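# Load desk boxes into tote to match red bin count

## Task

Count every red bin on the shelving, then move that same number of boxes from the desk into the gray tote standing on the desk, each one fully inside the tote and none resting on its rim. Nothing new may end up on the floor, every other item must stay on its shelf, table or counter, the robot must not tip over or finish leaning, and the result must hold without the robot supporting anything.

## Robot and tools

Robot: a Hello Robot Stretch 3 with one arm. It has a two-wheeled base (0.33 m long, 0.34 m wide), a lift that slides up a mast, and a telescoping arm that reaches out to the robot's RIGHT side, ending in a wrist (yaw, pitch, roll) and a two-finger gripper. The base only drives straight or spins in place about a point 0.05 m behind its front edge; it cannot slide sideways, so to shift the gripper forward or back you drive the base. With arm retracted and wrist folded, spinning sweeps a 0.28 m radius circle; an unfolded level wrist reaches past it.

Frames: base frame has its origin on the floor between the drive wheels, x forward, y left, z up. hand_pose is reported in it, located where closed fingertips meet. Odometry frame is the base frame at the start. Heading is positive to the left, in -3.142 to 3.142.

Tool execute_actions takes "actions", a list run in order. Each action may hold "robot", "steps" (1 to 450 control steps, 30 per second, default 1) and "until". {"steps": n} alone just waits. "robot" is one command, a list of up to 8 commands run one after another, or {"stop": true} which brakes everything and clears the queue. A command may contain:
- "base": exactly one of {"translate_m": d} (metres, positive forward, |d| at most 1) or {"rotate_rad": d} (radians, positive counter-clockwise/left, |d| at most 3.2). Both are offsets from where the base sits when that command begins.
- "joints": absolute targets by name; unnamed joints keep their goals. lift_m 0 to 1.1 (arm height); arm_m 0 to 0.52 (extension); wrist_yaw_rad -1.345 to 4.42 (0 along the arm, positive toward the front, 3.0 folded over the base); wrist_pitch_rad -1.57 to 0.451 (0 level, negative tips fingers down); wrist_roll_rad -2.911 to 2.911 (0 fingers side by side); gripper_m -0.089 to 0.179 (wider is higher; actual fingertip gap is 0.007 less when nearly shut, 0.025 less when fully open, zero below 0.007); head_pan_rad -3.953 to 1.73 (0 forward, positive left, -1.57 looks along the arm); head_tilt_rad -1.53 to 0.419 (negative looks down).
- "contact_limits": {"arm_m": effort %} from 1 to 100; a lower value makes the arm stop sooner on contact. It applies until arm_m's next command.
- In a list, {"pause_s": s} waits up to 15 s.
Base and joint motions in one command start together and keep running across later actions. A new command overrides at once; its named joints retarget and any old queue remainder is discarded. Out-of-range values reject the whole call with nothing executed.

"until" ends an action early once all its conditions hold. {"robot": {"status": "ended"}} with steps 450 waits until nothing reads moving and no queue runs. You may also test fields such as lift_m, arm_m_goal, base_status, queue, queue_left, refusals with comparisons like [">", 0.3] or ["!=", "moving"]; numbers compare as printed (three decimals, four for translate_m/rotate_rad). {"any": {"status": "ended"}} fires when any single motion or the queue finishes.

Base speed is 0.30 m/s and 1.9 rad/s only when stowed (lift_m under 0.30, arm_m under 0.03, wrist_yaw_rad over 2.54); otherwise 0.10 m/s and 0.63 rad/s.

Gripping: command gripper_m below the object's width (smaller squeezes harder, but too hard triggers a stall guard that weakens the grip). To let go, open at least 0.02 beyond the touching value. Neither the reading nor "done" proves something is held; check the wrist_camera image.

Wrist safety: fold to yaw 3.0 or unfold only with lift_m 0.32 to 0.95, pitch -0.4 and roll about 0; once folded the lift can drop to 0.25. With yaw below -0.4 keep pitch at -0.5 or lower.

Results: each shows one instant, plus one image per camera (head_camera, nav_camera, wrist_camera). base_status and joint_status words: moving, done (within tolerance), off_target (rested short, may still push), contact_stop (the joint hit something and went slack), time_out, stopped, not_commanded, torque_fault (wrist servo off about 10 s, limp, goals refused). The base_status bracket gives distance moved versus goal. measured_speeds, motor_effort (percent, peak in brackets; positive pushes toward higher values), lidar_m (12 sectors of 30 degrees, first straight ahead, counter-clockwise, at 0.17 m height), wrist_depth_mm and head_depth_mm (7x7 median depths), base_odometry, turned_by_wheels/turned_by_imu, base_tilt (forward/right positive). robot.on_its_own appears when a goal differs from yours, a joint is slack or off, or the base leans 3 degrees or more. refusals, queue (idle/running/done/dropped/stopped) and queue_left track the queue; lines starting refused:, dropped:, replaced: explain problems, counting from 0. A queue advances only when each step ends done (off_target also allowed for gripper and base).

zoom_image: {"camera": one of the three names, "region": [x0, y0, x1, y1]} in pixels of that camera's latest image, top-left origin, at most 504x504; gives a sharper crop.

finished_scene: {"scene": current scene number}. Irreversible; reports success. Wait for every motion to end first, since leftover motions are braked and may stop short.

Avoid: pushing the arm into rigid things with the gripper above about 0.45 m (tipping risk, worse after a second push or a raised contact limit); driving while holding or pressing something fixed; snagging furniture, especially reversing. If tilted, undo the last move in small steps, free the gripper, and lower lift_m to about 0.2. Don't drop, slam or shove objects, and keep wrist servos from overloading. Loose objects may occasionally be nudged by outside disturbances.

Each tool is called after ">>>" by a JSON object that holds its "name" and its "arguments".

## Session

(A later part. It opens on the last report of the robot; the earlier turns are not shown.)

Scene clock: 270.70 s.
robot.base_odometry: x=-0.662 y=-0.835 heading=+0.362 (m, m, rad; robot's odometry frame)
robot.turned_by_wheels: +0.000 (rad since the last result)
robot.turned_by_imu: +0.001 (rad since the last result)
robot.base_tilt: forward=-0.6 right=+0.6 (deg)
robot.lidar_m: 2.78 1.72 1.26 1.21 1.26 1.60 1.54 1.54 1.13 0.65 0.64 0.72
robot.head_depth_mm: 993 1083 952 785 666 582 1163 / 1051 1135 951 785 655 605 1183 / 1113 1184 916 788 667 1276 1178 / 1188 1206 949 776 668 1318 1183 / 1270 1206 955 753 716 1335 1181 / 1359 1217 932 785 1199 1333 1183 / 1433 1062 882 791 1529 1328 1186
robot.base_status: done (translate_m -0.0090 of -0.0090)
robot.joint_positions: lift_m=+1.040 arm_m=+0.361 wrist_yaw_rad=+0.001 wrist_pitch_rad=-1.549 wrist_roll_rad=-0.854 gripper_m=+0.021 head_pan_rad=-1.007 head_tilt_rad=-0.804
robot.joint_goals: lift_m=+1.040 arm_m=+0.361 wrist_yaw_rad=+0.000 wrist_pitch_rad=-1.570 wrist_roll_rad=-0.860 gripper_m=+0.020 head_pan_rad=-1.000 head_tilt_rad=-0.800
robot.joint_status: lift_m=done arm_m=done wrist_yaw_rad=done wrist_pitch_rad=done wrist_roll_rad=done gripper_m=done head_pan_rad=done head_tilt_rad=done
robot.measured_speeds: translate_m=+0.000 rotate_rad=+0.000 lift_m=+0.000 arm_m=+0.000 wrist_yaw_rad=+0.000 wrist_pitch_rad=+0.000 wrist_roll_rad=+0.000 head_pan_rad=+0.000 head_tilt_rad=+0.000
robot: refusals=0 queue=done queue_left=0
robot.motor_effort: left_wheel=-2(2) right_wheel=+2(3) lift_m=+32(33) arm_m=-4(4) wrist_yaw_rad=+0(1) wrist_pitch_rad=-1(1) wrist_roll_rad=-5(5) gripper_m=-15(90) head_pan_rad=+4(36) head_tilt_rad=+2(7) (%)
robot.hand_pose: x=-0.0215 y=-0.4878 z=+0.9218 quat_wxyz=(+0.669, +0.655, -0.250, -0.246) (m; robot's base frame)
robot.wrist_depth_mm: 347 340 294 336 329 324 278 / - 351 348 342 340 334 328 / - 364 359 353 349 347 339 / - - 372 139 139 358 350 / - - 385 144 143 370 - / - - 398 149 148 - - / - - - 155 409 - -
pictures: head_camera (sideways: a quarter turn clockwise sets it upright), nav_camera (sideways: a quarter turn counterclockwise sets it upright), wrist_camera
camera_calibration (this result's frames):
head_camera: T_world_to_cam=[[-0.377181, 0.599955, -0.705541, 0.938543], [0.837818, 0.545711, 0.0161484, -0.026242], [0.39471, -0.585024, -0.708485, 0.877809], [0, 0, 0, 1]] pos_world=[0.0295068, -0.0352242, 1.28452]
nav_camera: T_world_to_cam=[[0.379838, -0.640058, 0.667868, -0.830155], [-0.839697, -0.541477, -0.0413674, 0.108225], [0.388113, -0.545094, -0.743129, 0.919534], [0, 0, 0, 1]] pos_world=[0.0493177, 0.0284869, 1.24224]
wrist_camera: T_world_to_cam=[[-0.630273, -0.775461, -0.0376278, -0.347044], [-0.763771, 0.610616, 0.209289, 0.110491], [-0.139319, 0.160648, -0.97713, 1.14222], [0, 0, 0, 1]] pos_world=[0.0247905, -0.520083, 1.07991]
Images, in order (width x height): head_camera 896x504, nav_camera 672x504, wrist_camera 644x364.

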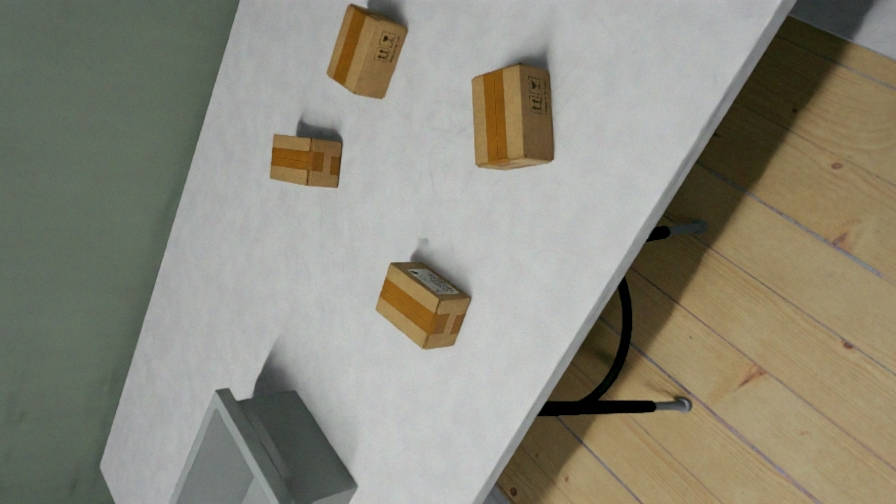

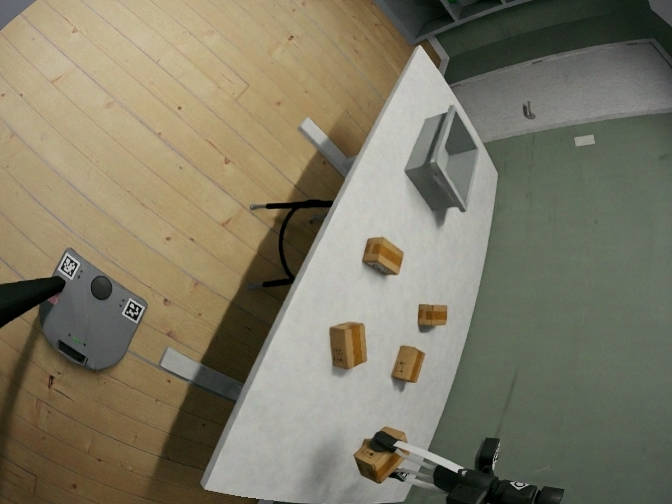

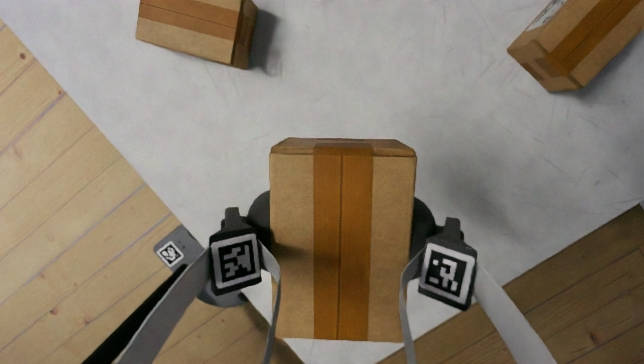

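>>> {"name": "execute_actions", "arguments": {"actions": [{"robot":[{"base":{"translate_m":0.60},"joints":{"wrist_roll_rad":0.5,"lift_m":1.06,"arm_m":0.45}},{"base":{"rotate_rad":0.5},"joints":{"arm_m":0.495,"head_pan_rad":-1.5,"head_tilt_rad":-0.75}}],"steps":450,"until":{"robot":{"status":"ended"}}}]}}

Scene clock: 315.23 s.
robot.base_odometry: x=-0.101 y=-0.622 heading=+0.862 (m, m, rad; robot's odometry frame)
robot.turned_by_wheels: +0.500 (rad since the last result)
robot.turned_by_imu: +0.505 (rad since the last result)
robot.base_tilt: forward=-0.3 right=+0.5 (deg)
robot.lidar_m: 1.76 1.26 1.21 1.25 2.24 2.14 0.94 0.59 0.39 0.67 1.49 2.18
robot.head_depth_mm: 988 1091 1025 762 637 600 907 / - 1183 780 803 665 599 1182 / 1112 1228 653 775 696 637 1205 / 1186 1304 1029 741 698 1332 1199 / 1274 1439 1029 833 711 1348 1200 / 1329 1531 1689 835 1484 1377 1202 / 1463 1690 2013 834 1548 1360 1202
robot.base_status: done (rotate_rad +0.4999 of +0.5000)
robot.joint_positions: lift_m=+1.060 arm_m=+0.495 wrist_yaw_rad=+0.001 wrist_pitch_rad=-1.549 wrist_roll_rad=+0.494 gripper_m=+0.021 head_pan_rad=-1.493 head_tilt_rad=-0.754
robot.joint_goals: lift_m=+1.060 arm_m=+0.495 wrist_yaw_rad=+0.000 wrist_pitch_rad=-1.570 wrist_roll_rad=+0.500 gripper_m=+0.020 head_pan_rad=-1.500 head_tilt_rad=-0.750
robot.joint_status: lift_m=done arm_m=done wrist_yaw_rad=done wrist_pitch_rad=done wrist_roll_rad=done gripper_m=done head_pan_rad=done head_tilt_rad=done
robot.measured_speeds: translate_m=+0.000 rotate_rad=+0.000 lift_m=+0.000 arm_m=+0.000 wrist_yaw_rad=+0.000 wrist_pitch_rad=+0.000 wrist_roll_rad=+0.000 head_pan_rad=+0.000 head_tilt_rad=+0.000
robot: refusals=0 queue=done queue_left=0
robot.motor_effort: left_wheel=-2(9) right_wheel=+3(11) lift_m=+32(32) arm_m=+5(5) wrist_yaw_rad=-1(1) wrist_pitch_rad=-1(1) wrist_roll_rad=+4(4) gripper_m=-15(15) head_pan_rad=-3(41) head_tilt_rad=+2(10) (%)
robot.hand_pose: x=-0.0217 y=-0.6210 z=+0.9418 quat_wxyz=(+0.367, +0.359, -0.613, -0.601) (m; robot's base frame)
robot.wrist_depth_mm: 367 363 355 351 346 342 342 / 379 373 365 270 277 268 346 / 391 386 378 363 361 362 278 / 404 398 389 140 139 372 275 / 418 410 401 144 143 379 286 / 434 426 425 149 149 330 300 / - - 436 155 418 411 406
pictures: head_camera (sideways: a quarter turn clockwise sets it upright), nav_camera (sideways: a quarter turn counterclockwise sets it upright), wrist_camera
camera_calibration (this result's frames):
head_camera: T_world_to_cam=[[-0.0506199, 0.670809, -0.7399, 0.98133], [0.995623, 0.0921702, 0.0154485, -0.0262944], [0.0785597, -0.73588, -0.672539, 0.832984], [0, 0, 0, 1]] pos_world=[0.0104151, -0.042885, 1.28671]
nav_camera: T_world_to_cam=[[0.034388, -0.709337, 0.70403, -0.87517], [-0.99521, -0.0888052, -0.0408641, 0.108521], [0.0915079, -0.699253, -0.708994, 0.87695], [0, 0, 0, 1]] pos_world=[0.057849, 0.00205628, 1.24233]
wrist_camera: T_world_to_cam=[[-0.894812, 0.442022, -0.0626648, 0.324188], [0.422247, 0.88352, 0.202732, 0.388849], [0.144978, 0.154947, -0.977227, 1.18585], [0, 0, 0, 1]] pos_world=[-0.0460241, -0.670597, 1.10033]
Images, in order (width x height): head_camera 896x504, nav_camera 672x504, wrist_camera 644x364.

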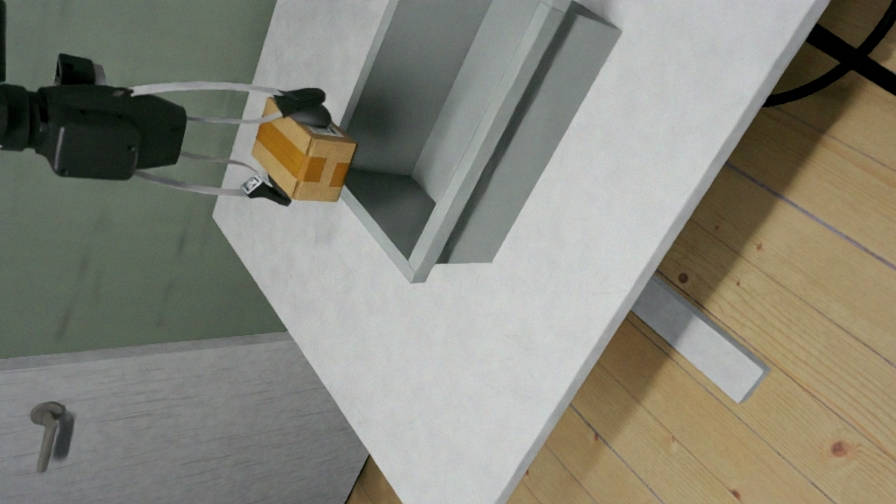

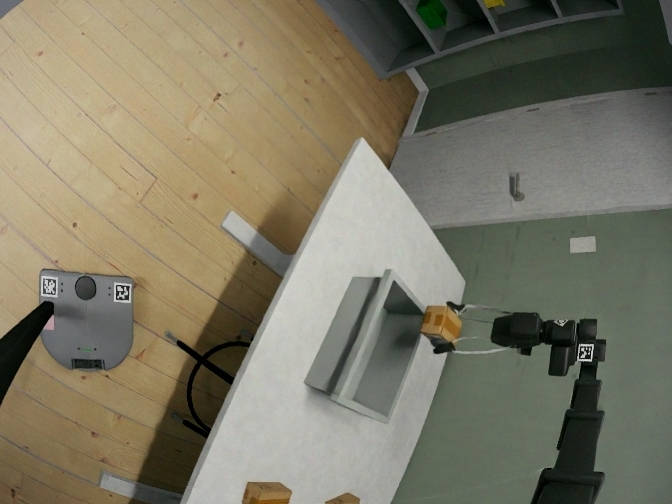

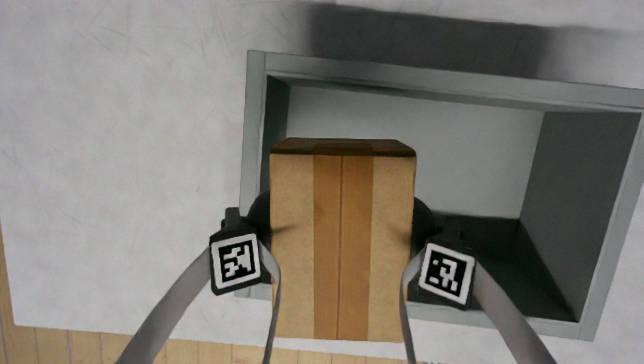

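>>> {"name": "execute_actions", "arguments": {"actions": [{"robot":[{"base":{"rotate_rad":-0.016},"joints":{"wrist_roll_rad":0.55}},{"joints":{"lift_m":0.885}}],"steps":450,"until":{"robot":{"status":"ended"}}}]}}

Scene clock: 333.57 s.
robot.base_odometry: x=-0.101 y=-0.622 heading=+0.846 (m, m, rad; robot's odometry frame)
robot.turned_by_wheels: -0.016 (rad since the last result)
robot.turned_by_imu: -0.015 (rad since the last result)
robot.base_tilt: forward=-0.5 right=+0.4 (deg)
robot.lidar_m: 1.79 1.27 1.21 1.24 2.25 2.15 0.95 0.59 0.39 0.67 1.46 2.19
robot.head_depth_mm: 973 - 1021 761 648 599 917 / 1024 - 988 784 663 600 1173 / 1098 1211 995 717 693 637 1203 / 1177 1294 1026 732 697 1313 1198 / 1254 1433 1028 831 713 1345 1204 / 1312 1519 1606 832 751 1361 1198 / 1425 1648 1928 833 1560 1370 1203
robot.base_status: done (rotate_rad -0.0160 of -0.0160)
robot.joint_positions: lift_m=+0.885 arm_m=+0.495 wrist_yaw_rad=+0.001 wrist_pitch_rad=-1.549 wrist_roll_rad=+0.543 gripper_m=+0.021 head_pan_rad=-1.493 head_tilt_rad=-0.754
robot.joint_goals: lift_m=+0.885 arm_m=+0.495 wrist_yaw_rad=+0.000 wrist_pitch_rad=-1.570 wrist_roll_rad=+0.550 gripper_m=+0.020 head_pan_rad=-1.500 head_tilt_rad=-0.750
robot.joint_status: lift_m=done arm_m=done wrist_yaw_rad=done wrist_pitch_rad=done wrist_roll_rad=done gripper_m=done head_pan_rad=done head_tilt_rad=done
robot.measured_speeds: translate_m=+0.000 rotate_rad=+0.000 lift_m=+0.000 arm_m=+0.000 wrist_yaw_rad=+0.000 wrist_pitch_rad=+0.000 wrist_roll_rad=+0.000 head_pan_rad=+0.000 head_tilt_rad=+0.000
robot: refusals=0 queue=done queue_left=0
robot.motor_effort: left_wheel=+0(5) right_wheel=+1(8) lift_m=+24(31) arm_m=+5(4) wrist_yaw_rad=-1(2) wrist_pitch_rad=-1(1) wrist_roll_rad=+4(5) gripper_m=-16(15) head_pan_rad=-4(3) head_tilt_rad=+2(2) (%)
robot.hand_pose: x=-0.0217 y=-0.6209 z=+0.7672 quat_wxyz=(+0.351, +0.344, -0.622, -0.609) (m; robot's base frame)
robot.wrist_depth_mm: 82 81 80 79 78 77 76 / 90 111 170 161 144 131 121 / 91 117 199 198 195 195 191 / 92 118 198 139 139 200 198 / 95 120 179 144 143 207 204 / 97 118 223 149 149 214 211 / 101 115 212 154 222 221 218
pictures: head_camera (sideways: a quarter turn clockwise sets it upright), nav_camera (sideways: a quarter turn counterclockwise sets it upright), wrist_camera
camera_calibration (this result's frames):
head_camera: T_world_to_cam=[[-0.0506196, 0.670808, -0.739901, 0.981331], [0.995623, 0.09217, 0.0154484, -0.0262944], [0.0785596, -0.735881, -0.672538, 0.832983], [0, 0, 0, 1]] pos_world=[0.0104151, -0.0428851, 1.28671]
nav_camera: T_world_to_cam=[[0.0343877, -0.709336, 0.704031, -0.875172], [-0.99521, -0.088805, -0.0408641, 0.108521], [0.0915078, -0.699254, -0.708993, 0.876949], [0, 0, 0, 1]] pos_world=[0.057849, 0.00205619, 1.24233]
wrist_camera: T_world_to_cam=[[-0.871839, 0.485648, -0.0635863, 0.341533], [0.465136, 0.861614, 0.203152, 0.411255], [0.153447, 0.147539, -0.97708, 1.01063], [0, 0, 0, 1]] pos_world=[-0.048606, -0.669315, 0.925634]
Images, in order (width x height): head_camera 896x504, nav_camera 672x504, wrist_camera 644x364.

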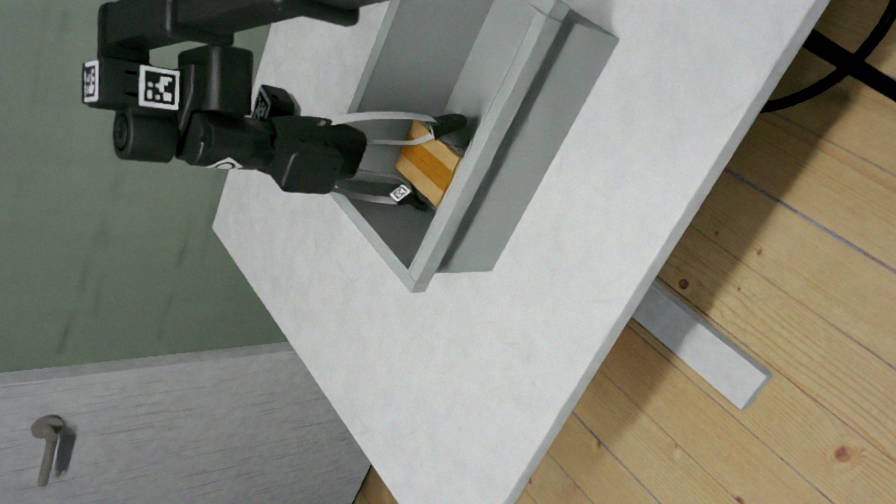

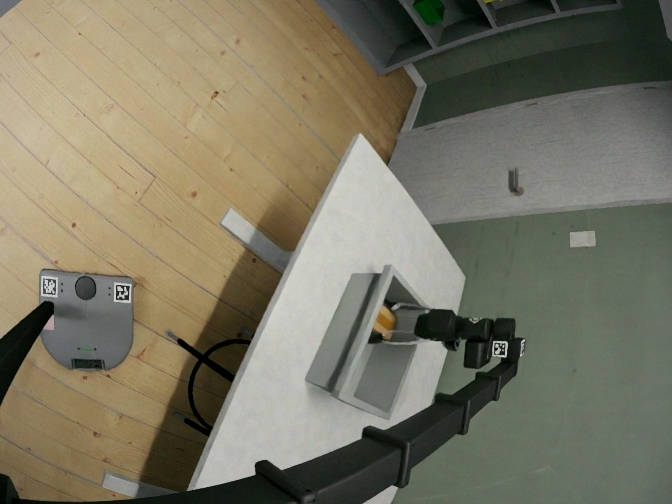

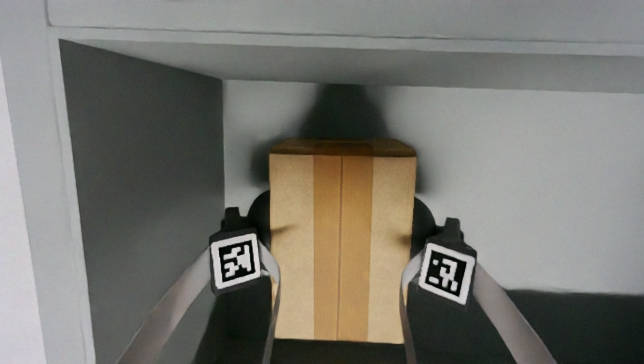

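>>> {"name": "execute_actions", "arguments": {"actions": [{"robot":[{"joints":{"lift_m":0.871}},{"joints":{"gripper_m":0.095}}],"steps":450,"until":{"robot":{"status":"ended"}}}]}}

Scene clock: 339.03 s.
robot.base_odometry: x=-0.101 y=-0.622 heading=+0.846 (m, m, rad; robot's odometry frame)
robot.turned_by_wheels: +0.000 (rad since the last result)
robot.turned_by_imu: +0.001 (rad since the last result)
robot.base_tilt: forward=-0.4 right=+0.5 (deg)
robot.lidar_m: 1.78 1.27 1.21 1.25 2.24 2.14 0.95 0.59 0.39 0.67 1.47 2.19
robot.head_depth_mm: 979 - 1028 762 649 598 913 / 1033 - 996 780 664 601 1177 / 1101 1221 1032 711 694 637 1202 / 1167 1288 1027 732 698 1312 1198 / 1260 1424 1031 832 712 1343 1203 / 1313 1510 1609 834 747 1372 1204 / 1422 1646 1959 832 1551 1370 1200
robot.base_status: done (rotate_rad -0.0160 of -0.0160)
robot.joint_positions: lift_m=+0.871 arm_m=+0.495 wrist_yaw_rad=+0.001 wrist_pitch_rad=-1.550 wrist_roll_rad=+0.544 gripper_m=+0.095 head_pan_rad=-1.493 head_tilt_rad=-0.754
robot.joint_goals: lift_m=+0.871 arm_m=+0.495 wrist_yaw_rad=+0.000 wrist_pitch_rad=-1.570 wrist_roll_rad=+0.550 gripper_m=+0.095 head_pan_rad=-1.500 head_tilt_rad=-0.750
robot.joint_status: lift_m=done arm_m=done wrist_yaw_rad=done wrist_pitch_rad=done wrist_roll_rad=done gripper_m=done head_pan_rad=done head_tilt_rad=done
robot.measured_speeds: translate_m=+0.000 rotate_rad=+0.000 lift_m=+0.000 arm_m=+0.000 wrist_yaw_rad=+0.000 wrist_pitch_rad=+0.000 wrist_roll_rad=+0.000 head_pan_rad=+0.000 head_tilt_rad=+0.000
robot: refusals=0 queue=done queue_left=0
robot.motor_effort: left_wheel=+0(1) right_wheel=+1(1) lift_m=+24(24) arm_m=+4(4) wrist_yaw_rad=-2(1) wrist_pitch_rad=+0(1) wrist_roll_rad=+4(4) gripper_m=+1(80) head_pan_rad=-5(3) head_tilt_rad=+2(2) (%)
robot.hand_pose: x=-0.0217 y=-0.6208 z=+0.7532 quat_wxyz=(+0.351, +0.344, -0.622, -0.610) (m; robot's base frame)
robot.wrist_depth_mm: - 68 67 66 65 64 64 / 90 111 170 162 145 132 122 / 91 118 187 184 183 181 178 / 92 119 192 141 142 187 184 / 93 120 199 146 146 191 190 / 94 114 206 151 151 198 197 / 95 138 211 213 208 206 202
pictures: head_camera (sideways: a quarter turn clockwise sets it upright), nav_camera (sideways: a quarter turn counterclockwise sets it upright), wrist_camera
camera_calibration (this result's frames):
head_camera: T_world_to_cam=[[-0.0506196, 0.670808, -0.739901, 0.981331], [0.995623, 0.0921699, 0.0154484, -0.0262944], [0.0785595, -0.735881, -0.672538, 0.832983], [0, 0, 0, 1]] pos_world=[0.0104151, -0.0428851, 1.28671]
nav_camera: T_world_to_cam=[[0.0343877, -0.709336, 0.704031, -0.875172], [-0.99521, -0.0888049, -0.0408641, 0.108521], [0.0915077, -0.699254, -0.708993, 0.876949], [0, 0, 0, 1]] pos_world=[0.057849, 0.00205618, 1.24233]
wrist_camera: T_world_to_cam=[[-0.871539, 0.48623, -0.0632468, 0.340665], [0.465663, 0.861181, 0.203778, 0.41321], [0.15355, 0.148149, -0.976972, 0.997225], [0, 0, 0, 1]] pos_world=[-0.0486377, -0.669228, 0.911604]
Images, in order (width x height): head_camera 896x504, nav_camera 672x504, wrist_camera 644x364.

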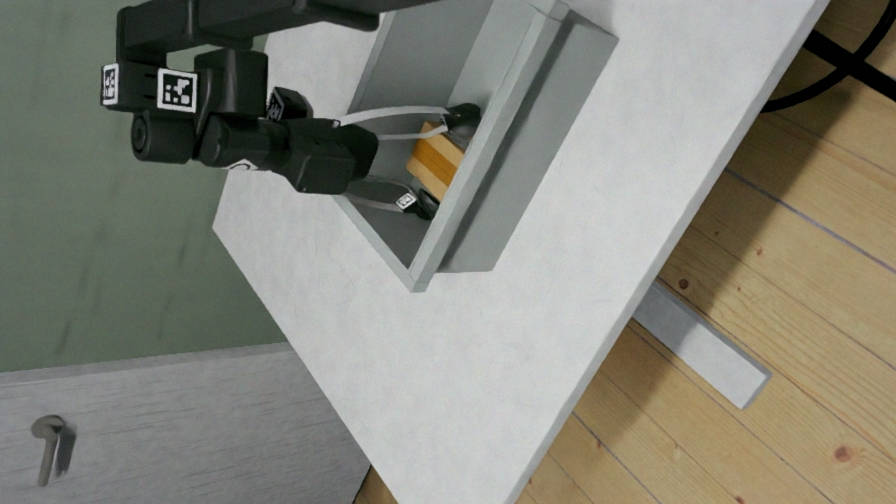

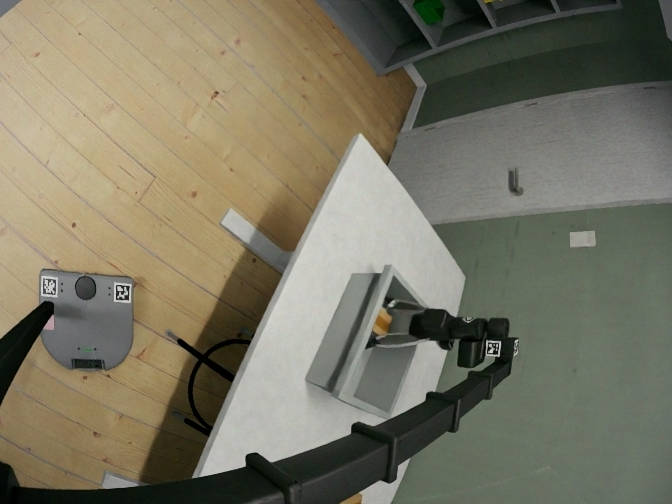

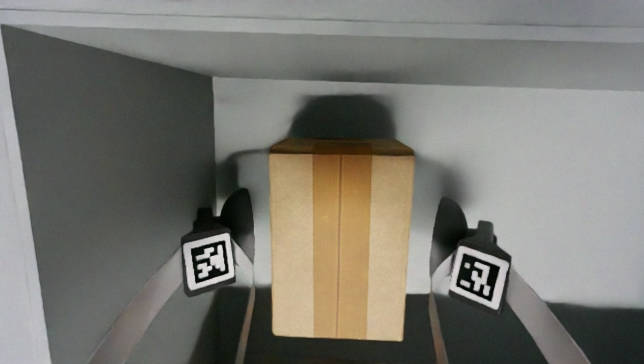

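>>> {"name": "execute_actions", "arguments": {"actions": [{"robot":[{"joints":{"lift_m":1.0}},{"base":{"rotate_rad":-0.861},"joints":{"arm_m":0.401,"wrist_roll_rad":-0.45,"gripper_m":0.12}},{"joints":{"lift_m":0.94}}],"steps":450,"until":{"robot":{"status":"ended"}}}]}}

Scene clock: 350.40 s.
robot.base_odometry: x=-0.101 y=-0.622 heading=-0.015 (m, m, rad; robot's odometry frame)
robot.turned_by_wheels: -0.861 (rad since the last result)
robot.turned_by_imu: -0.862 (rad since the last result)
robot.base_tilt: forward=-0.3 right=+0.5 (deg)
robot.lidar_m: 1.82 2.18 1.51 1.22 1.21 1.33 2.16 2.15 0.94 0.59 0.39 0.84
robot.head_depth_mm: 1035 1191 1029 832 694 1313 1197 / 1013 - 920 827 681 1285 1202 / 1013 1130 - 829 681 636 1198 / 991 1120 1030 832 698 624 1174 / 967 1083 1031 833 698 613 1178 / 943 1056 1033 835 697 600 1181 / 924 1032 1029 751 646 601 1175
robot.base_status: done (rotate_rad -0.8609 of -0.8610)
robot.joint_positions: lift_m=+0.940 arm_m=+0.401 wrist_yaw_rad=+0.001 wrist_pitch_rad=-1.551 wrist_roll_rad=-0.444 gripper_m=+0.120 head_pan_rad=-1.493 head_tilt_rad=-0.754
robot.joint_goals: lift_m=+0.940 arm_m=+0.401 wrist_yaw_rad=+0.000 wrist_pitch_rad=-1.570 wrist_roll_rad=-0.450 gripper_m=+0.120 head_pan_rad=-1.500 head_tilt_rad=-0.750
robot.joint_status: lift_m=done arm_m=done wrist_yaw_rad=done wrist_pitch_rad=done wrist_roll_rad=done gripper_m=done head_pan_rad=done head_tilt_rad=done
robot.measured_speeds: translate_m=+0.000 rotate_rad=+0.000 lift_m=+0.000 arm_m=+0.000 wrist_yaw_rad=+0.000 wrist_pitch_rad=+0.000 wrist_roll_rad=+0.000 head_pan_rad=+0.000 head_tilt_rad=+0.000
robot: refusals=0 queue=done queue_left=0
robot.motor_effort: left_wheel=+2(9) right_wheel=-2(10) lift_m=+23(32) arm_m=-4(5) wrist_yaw_rad=-1(0) wrist_pitch_rad=+0(0) wrist_roll_rad=-4(4) gripper_m=+0(79) head_pan_rad=-3(3) head_tilt_rad=+2(2) (%)
robot.hand_pose: x=-0.0216 y=-0.5273 z=+0.8222 quat_wxyz=(+0.604, +0.592, -0.381, -0.374) (m; robot's base frame)
robot.wrist_depth_mm: 252 248 245 242 239 236 232 / 257 257 253 250 246 242 240 / 269 265 259 254 253 250 246 / 276 273 268 215 260 257 254 / 285 283 277 222 271 264 241 / 296 295 289 283 280 - 230 / - 304 299 294 290 285 279
pictures: head_camera (sideways: a quarter turn clockwise sets it upright), nav_camera (sideways: a quarter turn counterclockwise sets it upright), wrist_camera
camera_calibration (this result's frames):
head_camera: T_world_to_cam=[[-0.0505101, 0.670725, -0.739984, 0.981438], [0.995637, 0.0920199, 0.0154467, -0.0262922], [0.0784537, -0.735975, -0.672447, 0.832865], [0, 0, 0, 1]] pos_world=[0.0104087, -0.0428876, 1.28671]
nav_camera: T_world_to_cam=[[0.0342727, -0.709255, 0.704118, -0.875285], [-0.995224, -0.088658, -0.0408627, 0.10852], [0.0914078, -0.699355, -0.708906, 0.876837], [0, 0, 0, 1]] pos_world=[0.0578499, 0.00204099, 1.24233]
wrist_camera: T_world_to_cam=[[-0.8866, -0.460371, -0.0447097, -0.215067], [-0.459157, 0.864335, 0.205184, 0.299177], [-0.0558167, 0.202445, -0.977702, 1.07554], [0, 0, 0, 1]] pos_world=[0.00672416, -0.575337, 0.980557]
Images, in order (width x height): head_camera 896x504, nav_camera 672x504, wrist_camera 644x364.

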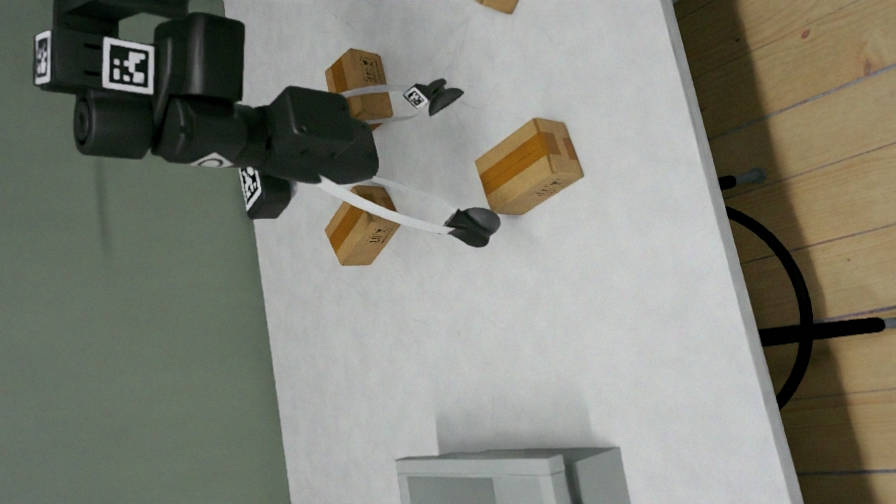

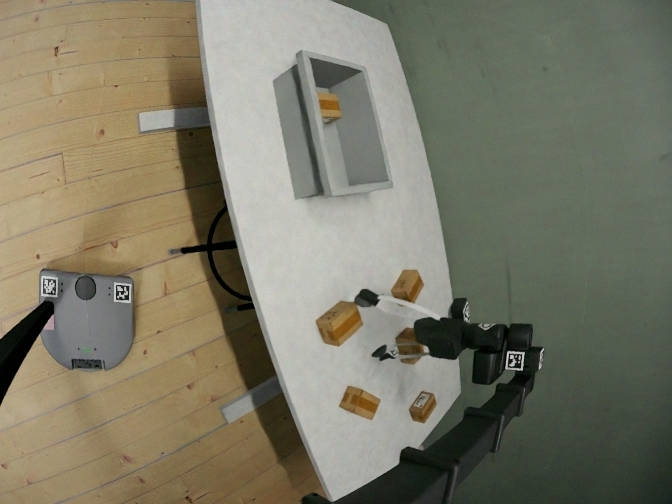

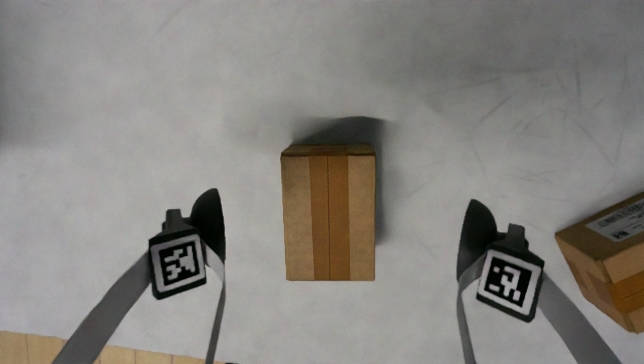

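>>> {"name": "execute_actions", "arguments": {"actions": [{"robot":[{"joints":{"arm_m":0.386,"wrist_roll_rad":-0.47}},{"joints":{"lift_m":0.87}}],"steps":450,"until":{"robot":{"status":"ended"}}}]}}

Scene clock: 357.40 s.
robot.base_odometry: x=-0.101 y=-0.622 heading=-0.015 (m, m, rad; robot's odometry frame)
robot.turned_by_wheels: +0.000 (rad since the last result)
robot.turned_by_imu: +0.001 (rad since the last result)
robot.base_tilt: forward=-0.4 right=+0.5 (deg)
robot.lidar_m: 1.82 2.18 1.51 1.22 1.21 1.32 2.16 2.14 0.94 0.59 0.39 0.84
robot.head_depth_mm: 1067 1164 928 827 695 1308 1198 / 1042 1130 - 818 680 1289 1198 / 1017 1138 1107 807 680 636 1198 / 990 1118 1033 828 689 624 1179 / 968 1087 1027 829 698 613 1183 / 939 1060 1028 835 698 602 1182 / 925 1031 1031 750 649 602 1180
robot.base_status: done (rotate_rad -0.8609 of -0.8610)
robot.joint_positions: lift_m=+0.870 arm_m=+0.386 wrist_yaw_rad=+0.001 wrist_pitch_rad=-1.551 wrist_roll_rad=-0.464 gripper_m=+0.120 head_pan_rad=-1.493 head_tilt_rad=-0.754
robot.joint_goals: lift_m=+0.870 arm_m=+0.386 wrist_yaw_rad=+0.000 wrist_pitch_rad=-1.570 wrist_roll_rad=-0.470 gripper_m=+0.120 head_pan_rad=-1.500 head_tilt_rad=-0.750
robot.joint_status: lift_m=done arm_m=done wrist_yaw_rad=done wrist_pitch_rad=done wrist_roll_rad=done gripper_m=done head_pan_rad=done head_tilt_rad=done
robot.measured_speeds: translate_m=+0.000 rotate_rad=+0.000 lift_m=+0.000 arm_m=+0.000 wrist_yaw_rad=+0.000 wrist_pitch_rad=+0.000 wrist_roll_rad=+0.000 head_pan_rad=+0.000 head_tilt_rad=+0.000
robot: refusals=0 queue=done queue_left=0
robot.motor_effort: left_wheel=+2(3) right_wheel=-2(2) lift_m=+23(23) arm_m=-5(5) wrist_yaw_rad=-1(2) wrist_pitch_rad=+0(0) wrist_roll_rad=-5(5) gripper_m=+0(0) head_pan_rad=-3(5) head_tilt_rad=+2(2) (%)
robot.hand_pose: x=-0.0216 y=-0.5123 z=+0.7522 quat_wxyz=(+0.607, +0.596, -0.375, -0.368) (m; robot's base frame)
robot.wrist_depth_mm: 184 181 179 176 174 172 170 / 189 187 185 182 180 177 176 / 195 193 190 186 185 183 180 / 201 199 196 143 189 189 187 / 209 207 202 149 195 193 193 / 217 216 212 153 201 - 199 / 225 223 218 216 212 209 205
pictures: head_camera (sideways: a quarter turn clockwise sets it upright), nav_camera (sideways: a quarter turn counterclockwise sets it upright), wrist_camera
camera_calibration (this result's frames):
head_camera: T_world_to_cam=[[-0.0505101, 0.670725, -0.739984, 0.981438], [0.995637, 0.0920199, 0.0154467, -0.0262922], [0.0784537, -0.735975, -0.672447, 0.832865], [0, 0, 0, 1]] pos_world=[0.0104087, -0.0428876, 1.28671]
nav_camera: T_world_to_cam=[[0.0342727, -0.709255, 0.704118, -0.875285], [-0.995224, -0.088658, -0.0408627, 0.10852], [0.0914078, -0.699355, -0.708906, 0.876837], [0, 0, 0, 1]] pos_world=[0.0578499, 0.00204098, 1.24233]
wrist_camera: T_world_to_cam=[[-0.877388, -0.477724, -0.0443851, -0.220224], [-0.475995, 0.855132, 0.205373, 0.295356], [-0.0601567, 0.201319, -0.977677, 1.00338], [0, 0, 0, 1]] pos_world=[0.00772603, -0.559774, 0.91055]
Images, in order (width x height): head_camera 896x504, nav_camera 672x504, wrist_camera 644x364.

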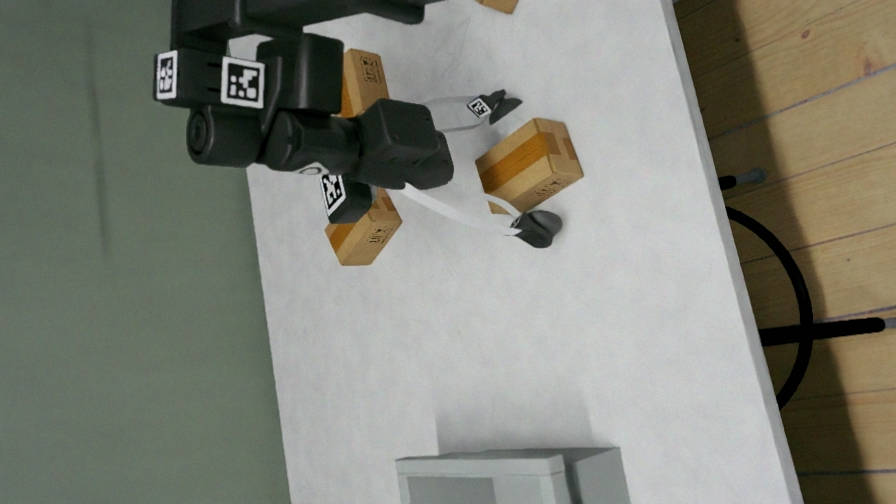

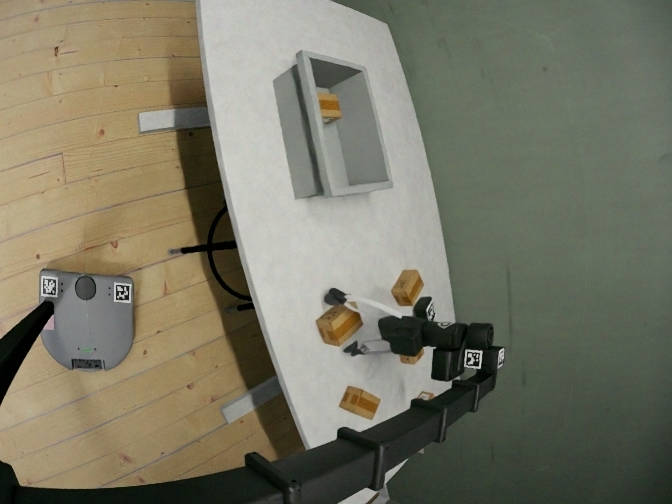

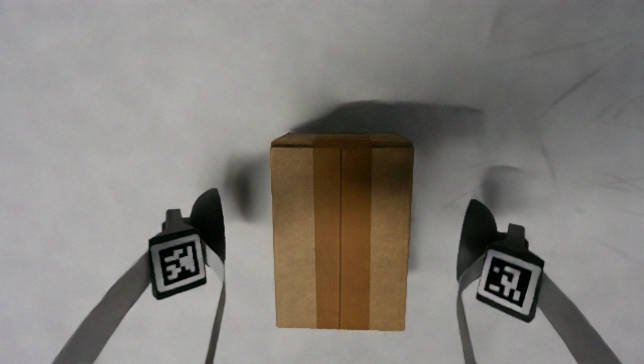

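>>> {"name": "execute_actions", "arguments": {"actions": [{"robot":[{"joints":{"gripper_m":0.02}},{"joints":{"lift_m":1.02}},{"base":{"rotate_rad":0.682},"joints":{"arm_m":0.449,"wrist_roll_rad":0.37}}],"steps":450,"until":{"robot":{"status":"ended"}}}]}}

Scene clock: 370.43 s.
robot.base_odometry: x=-0.101 y=-0.622 heading=+0.667 (m, m, rad; robot's odometry frame)
robot.turned_by_wheels: +0.682 (rad since the last result)
robot.turned_by_imu: +0.686 (rad since the last result)
robot.base_tilt: forward=-0.5 right=+0.5 (deg)
robot.lidar_m: 2.18 1.37 1.21 1.21 1.44 2.14 2.05 0.93 0.39 0.39 0.84 2.27
robot.head_depth_mm: 972 1040 1025 807 697 601 1139 / - - 1048 758 664 599 1163 / 1014 1140 993 794 665 611 1204 / 1054 1192 1026 773 692 637 1200 / 1100 1219 1033 724 697 1317 1202 / 1146 1297 1029 789 697 1328 1196 / 1202 1381 1031 830 714 1367 1198
robot.base_status: done (rotate_rad +0.6819 of +0.6820)
robot.joint_positions: lift_m=+1.020 arm_m=+0.449 wrist_yaw_rad=+0.001 wrist_pitch_rad=-1.551 wrist_roll_rad=+0.364 gripper_m=+0.021 head_pan_rad=-1.493 head_tilt_rad=-0.754
robot.joint_goals: lift_m=+1.020 arm_m=+0.449 wrist_yaw_rad=+0.000 wrist_pitch_rad=-1.570 wrist_roll_rad=+0.370 gripper_m=+0.020 head_pan_rad=-1.500 head_tilt_rad=-0.750
robot.joint_status: lift_m=done arm_m=done wrist_yaw_rad=done wrist_pitch_rad=done wrist_roll_rad=done gripper_m=done head_pan_rad=done head_tilt_rad=done
robot.measured_speeds: translate_m=+0.000 rotate_rad=+0.000 lift_m=+0.000 arm_m=+0.000 wrist_yaw_rad=+0.000 wrist_pitch_rad=+0.000 wrist_roll_rad=+0.000 head_pan_rad=+0.000 head_tilt_rad=+0.000
robot: refusals=0 queue=done queue_left=0
robot.motor_effort: left_wheel=-1(8) right_wheel=+2(10) lift_m=+32(35) arm_m=+4(6) wrist_yaw_rad=-1(1) wrist_pitch_rad=+0(1) wrist_roll_rad=+4(5) gripper_m=-15(90) head_pan_rad=-5(5) head_tilt_rad=+2(2) (%)
robot.hand_pose: x=-0.0217 y=-0.5746 z=+0.9018 quat_wxyz=(+0.406, +0.397, -0.587, -0.577) (m; robot's base frame)
robot.wrist_depth_mm: 327 324 320 315 312 306 303 / 221 219 213 236 209 314 312 / 240 299 327 326 315 324 323 / 247 303 300 139 139 334 333 / 313 322 359 144 143 343 344 / 320 288 279 149 149 359 355 / 406 397 254 248 245 370 366
pictures: head_camera (sideways: a quarter turn clockwise sets it upright), nav_camera (sideways: a quarter turn counterclockwise sets it upright), wrist_camera
camera_calibration (this result's frames):
head_camera: T_world_to_cam=[[-0.050475, 0.670679, -0.740029, 0.981496], [0.995642, 0.0919744, 0.0154457, -0.026291], [0.0784228, -0.736024, -0.672398, 0.832801], [0, 0, 0, 1]] pos_world=[0.0104068, -0.0428888, 1.28672]
nav_camera: T_world_to_cam=[[0.0342359, -0.70921, 0.704166, -0.875346], [-0.995228, -0.0886142, -0.0408619, 0.108519], [0.0913788, -0.699406, -0.708859, 0.876776], [0, 0, 0, 1]] pos_world=[0.0578503, 0.00203461, 1.24233]
wrist_camera: T_world_to_cam=[[-0.944883, 0.32192, -0.0596956, 0.22843], [0.304251, 0.930686, 0.203113, 0.380229], [0.120944, 0.173756, -0.977334, 1.14999], [0, 0, 0, 1]] pos_world=[-0.0389296, -0.627227, 1.06033]
Images, in order (width x height): head_camera 896x504, nav_camera 672x504, wrist_camera 644x364.

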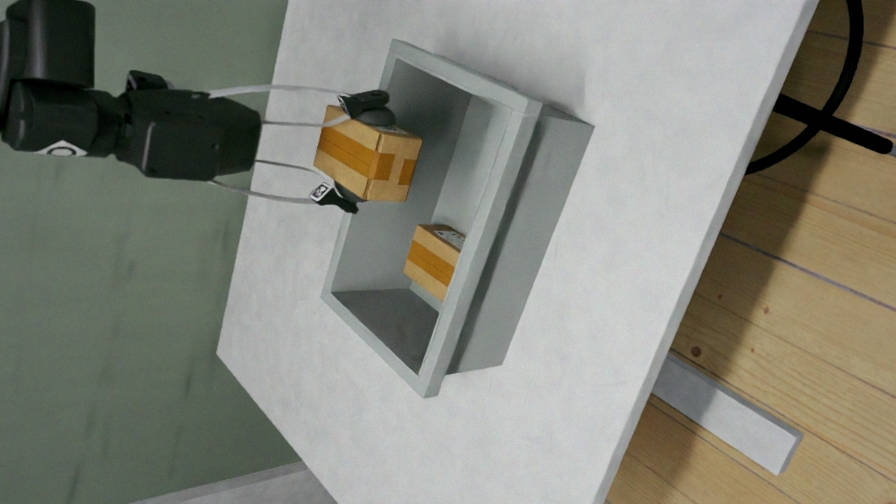

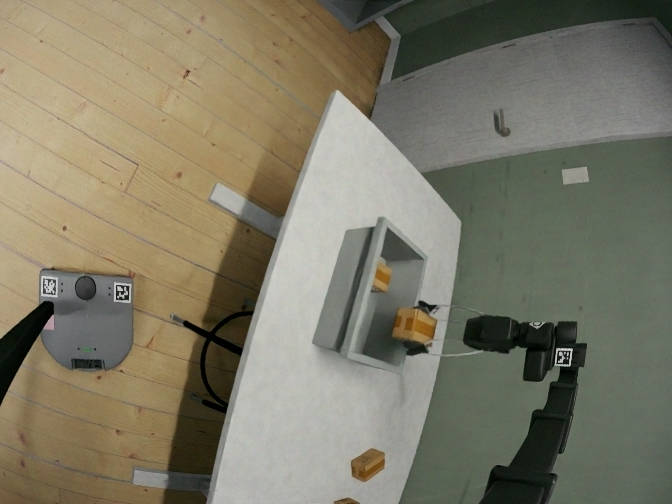

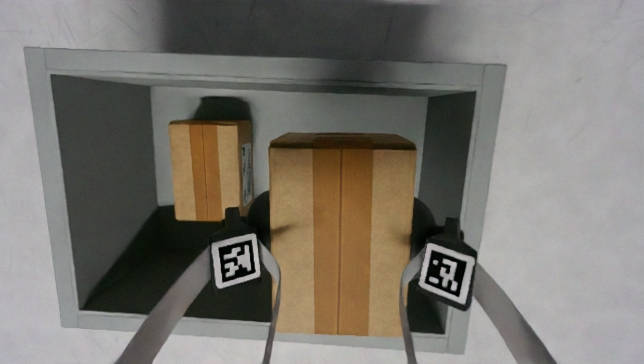

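>>> {"name": "execute_actions", "arguments": {"actions": []}}

Scene clock: 386.23 s.
robot.base_odometry: x=-0.101 y=-0.622 heading=+0.667 (m, m, rad; robot's odometry frame)
robot.turned_by_wheels: +0.000 (rad since the last result)
robot.turned_by_imu: +0.001 (rad since the last result)
robot.base_tilt: forward=-0.3 right=+0.6 (deg)
robot.lidar_m: 2.18 1.37 1.21 1.21 1.44 2.14 2.05 0.94 0.39 0.39 0.84 2.27
robot.head_depth_mm: 978 1044 1029 808 695 600 1141 / - - 1049 754 665 600 1154 / 1011 1137 995 794 666 612 1201 / 1056 1185 1028 774 694 638 1200 / 1099 1224 1029 724 697 1318 1201 / 1149 1296 1032 788 699 1326 1191 / 1209 1374 1037 832 718 1365 1209
robot.base_status: done (rotate_rad +0.6819 of +0.6820)
robot.joint_positions: lift_m=+1.020 arm_m=+0.449 wrist_yaw_rad=+0.001 wrist_pitch_rad=-1.551 wrist_roll_rad=+0.364 gripper_m=+0.021 head_pan_rad=-1.493 head_tilt_rad=-0.754
robot.joint_goals: lift_m=+1.020 arm_m=+0.449 wrist_yaw_rad=+0.000 wrist_pitch_rad=-1.570 wrist_roll_rad=+0.370 gripper_m=+0.020 head_pan_rad=-1.500 head_tilt_rad=-0.750
robot.joint_status: lift_m=done arm_m=done wrist_yaw_rad=done wrist_pitch_rad=done wrist_roll_rad=done gripper_m=done head_pan_rad=done head_tilt_rad=done
robot.measured_speeds: translate_m=+0.000 rotate_rad=+0.000 lift_m=+0.000 arm_m=+0.000 wrist_yaw_rad=+0.000 wrist_pitch_rad=+0.000 wrist_roll_rad=+0.000 head_pan_rad=+0.000 head_tilt_rad=+0.000
robot: refusals=0 queue=done queue_left=0
robot.motor_effort: left_wheel=+0(1) right_wheel=+2(2) lift_m=+32(32) arm_m=+4(4) wrist_yaw_rad=-1(2) wrist_pitch_rad=-1(1) wrist_roll_rad=+4(4) gripper_m=-15(16) head_pan_rad=-4(5) head_tilt_rad=+1(2) (%)
robot.hand_pose: x=-0.0217 y=-0.5746 z=+0.9018 quat_wxyz=(+0.406, +0.397, -0.587, -0.577) (m; robot's base frame)
robot.wrist_depth_mm: 326 323 320 317 311 307 304 / 222 220 214 236 209 313 314 / 240 297 327 328 316 323 321 / 247 301 299 139 140 333 334 / 314 326 359 144 143 347 344 / 318 290 278 149 148 355 352 / 402 396 253 248 245 373 365
pictures: head_camera (sideways: a quarter turn clockwise sets it upright), nav_camera (sideways: a quarter turn counterclockwise sets it upright), wrist_camera
camera_calibration (this result's frames):
head_camera: T_world_to_cam=[[-0.050475, 0.670679, -0.740029, 0.981496], [0.995642, 0.0919744, 0.0154457, -0.026291], [0.0784228, -0.736024, -0.672398, 0.832801], [0, 0, 0, 1]] pos_world=[0.0104068, -0.0428888, 1.28672]
nav_camera: T_world_to_cam=[[0.0342359, -0.70921, 0.704166, -0.875346], [-0.995228, -0.0886142, -0.0408619, 0.108519], [0.0913788, -0.699406, -0.708859, 0.876776], [0, 0, 0, 1]] pos_world=[0.0578503, 0.00203461, 1.24233]
wrist_camera: T_world_to_cam=[[-0.944883, 0.32192, -0.0596956, 0.22843], [0.304251, 0.930686, 0.203113, 0.380229], [0.120944, 0.173756, -0.977334, 1.14999], [0, 0, 0, 1]] pos_world=[-0.0389296, -0.627227, 1.06033]
Images, in order (width x height): head_camera 896x504, nav_camera 672x504, wrist_camera 644x364.

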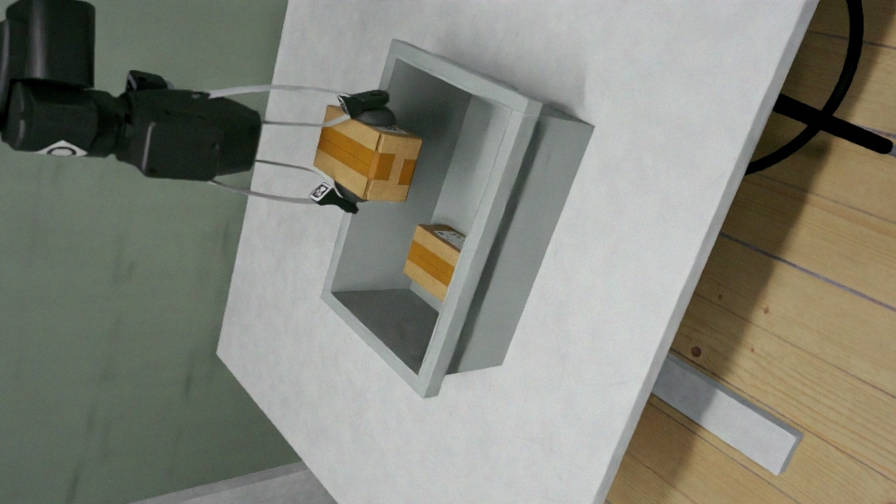

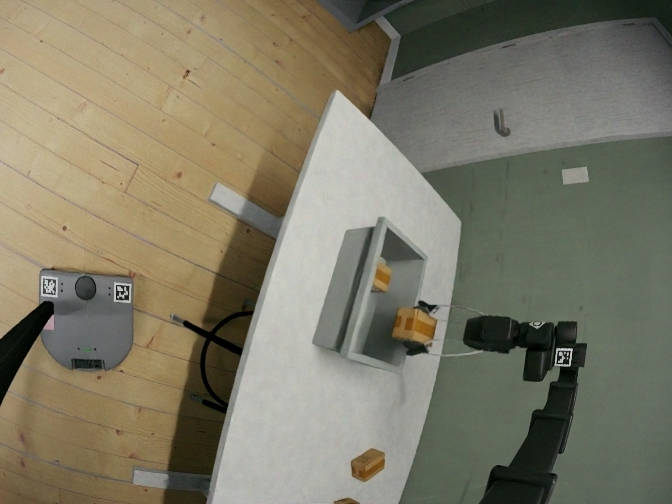

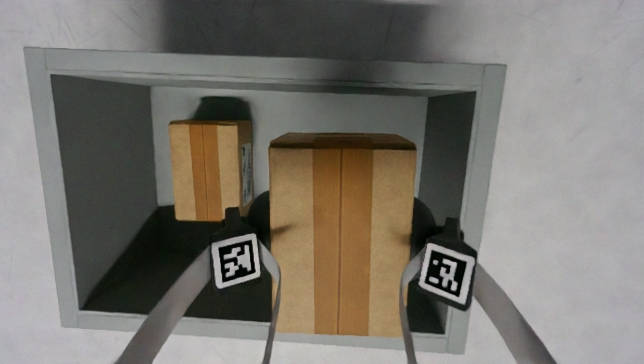

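>>> {"name": "execute_actions", "arguments": {"actions": [{"robot":[{"joints":{"lift_m":0.872}},{"joints":{"gripper_m":0.095}},{"joints":{"lift_m":1.0}}],"steps":450,"until":{"robot":{"status":"ended"}}}]}}

Scene clock: 393.57 s.
robot.base_odometry: x=-0.101 y=-0.622 heading=+0.667 (m, m, rad; robot's odometry frame)
robot.turned_by_wheels: +0.000 (rad since the last result)
robot.turned_by_imu: +0.002 (rad since the last result)
robot.base_tilt: forward=-0.4 right=+0.5 (deg)
robot.lidar_m: 2.18 1.37 1.21 1.21 1.44 2.15 2.05 0.94 0.39 0.39 0.84 2.27
robot.head_depth_mm: - 1038 1024 807 693 598 1140 / - - 1026 759 666 599 1159 / 1013 1137 1031 763 666 612 1198 / 1053 1191 1029 775 694 637 1201 / 1103 1226 1027 725 698 1316 1196 / 1144 1305 1035 790 698 1330 1200 / 1201 1375 1032 834 715 1361 1207
robot.base_status: done (rotate_rad +0.6819 of +0.6820)
robot.joint_positions: lift_m=+1.000 arm_m=+0.449 wrist_yaw_rad=+0.001 wrist_pitch_rad=-1.551 wrist_roll_rad=+0.364 gripper_m=+0.095 head_pan_rad=-1.493 head_tilt_rad=-0.754
robot.joint_goals: lift_m=+1.000 arm_m=+0.449 wrist_yaw_rad=+0.000 wrist_pitch_rad=-1.570 wrist_roll_rad=+0.370 gripper_m=+0.095 head_pan_rad=-1.500 head_tilt_rad=-0.750
robot.joint_status: lift_m=done arm_m=done wrist_yaw_rad=done wrist_pitch_rad=done wrist_roll_rad=done gripper_m=done head_pan_rad=done head_tilt_rad=done
robot.measured_speeds: translate_m=+0.000 rotate_rad=+0.000 lift_m=+0.000 arm_m=+0.000 wrist_yaw_rad=+0.000 wrist_pitch_rad=+0.000 wrist_roll_rad=+0.000 head_pan_rad=+0.000 head_tilt_rad=+0.000
robot: refusals=0 queue=done queue_left=0
robot.motor_effort: left_wheel=-2(2) right_wheel=+2(2) lift_m=+31(33) arm_m=+4(4) wrist_yaw_rad=-1(1) wrist_pitch_rad=-1(1) wrist_roll_rad=+4(4) gripper_m=+0(81) head_pan_rad=-4(4) head_tilt_rad=+2(2) (%)
robot.hand_pose: x=-0.0217 y=-0.5746 z=+0.8819 quat_wxyz=(+0.406, +0.397, -0.588, -0.577) (m; robot's base frame)
robot.wrist_depth_mm: 307 303 301 297 293 289 287 / 207 218 194 192 189 203 296 / 228 295 312 309 307 221 303 / 230 283 281 274 315 312 314 / 233 303 337 334 327 324 323 / 240 281 282 302 294 334 333 / 376 239 236 233 236 352 343
pictures: head_camera (sideways: a quarter turn clockwise sets it upright), nav_camera (sideways: a quarter turn counterclockwise sets it upright), wrist_camera
camera_calibration (this result's frames):
head_camera: T_world_to_cam=[[-0.0504749, 0.670679, -0.740029, 0.981496], [0.995642, 0.0919742, 0.0154457, -0.026291], [0.0784227, -0.736024, -0.672398, 0.832801], [0, 0, 0, 1]] pos_world=[0.0104068, -0.0428888, 1.28672]
nav_camera: T_world_to_cam=[[0.0342358, -0.70921, 0.704165, -0.875346], [-0.995228, -0.0886141, -0.0408619, 0.108519], [0.0913787, -0.699406, -0.708859, 0.876776], [0, 0, 0, 1]] pos_world=[0.0578503, 0.00203461, 1.24233]
wrist_camera: T_world_to_cam=[[-0.94474, 0.322338, -0.0597038, 0.227488], [0.304661, 0.930551, 0.203115, 0.384216], [0.121029, 0.173702, -0.977333, 1.13043], [0, 0, 0, 1]] pos_world=[-0.0389542, -0.627219, 1.04035]
Images, in order (width x height): head_camera 896x504, nav_camera 672x504, wrist_camera 644x364.

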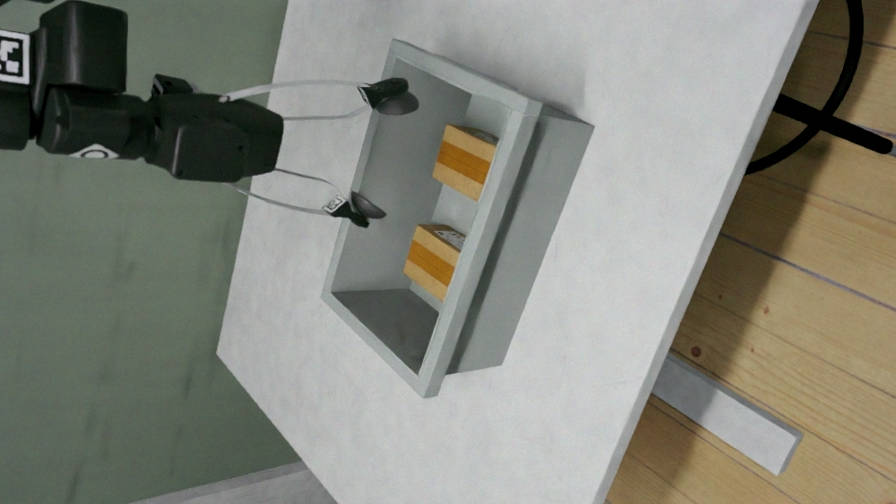

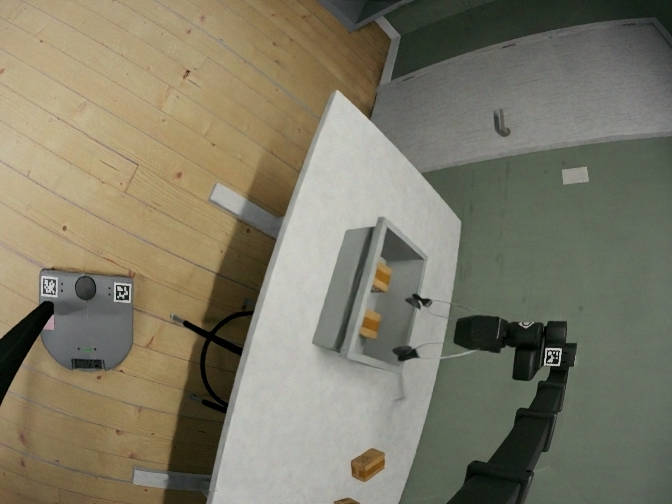

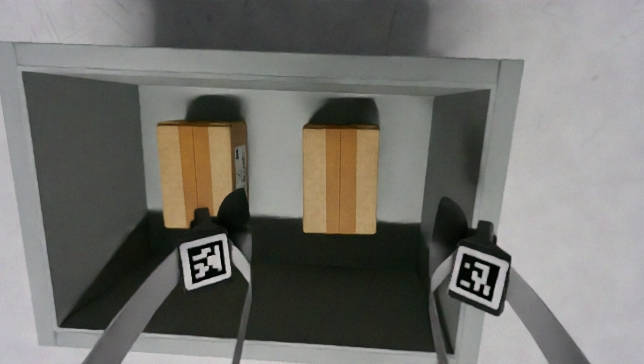

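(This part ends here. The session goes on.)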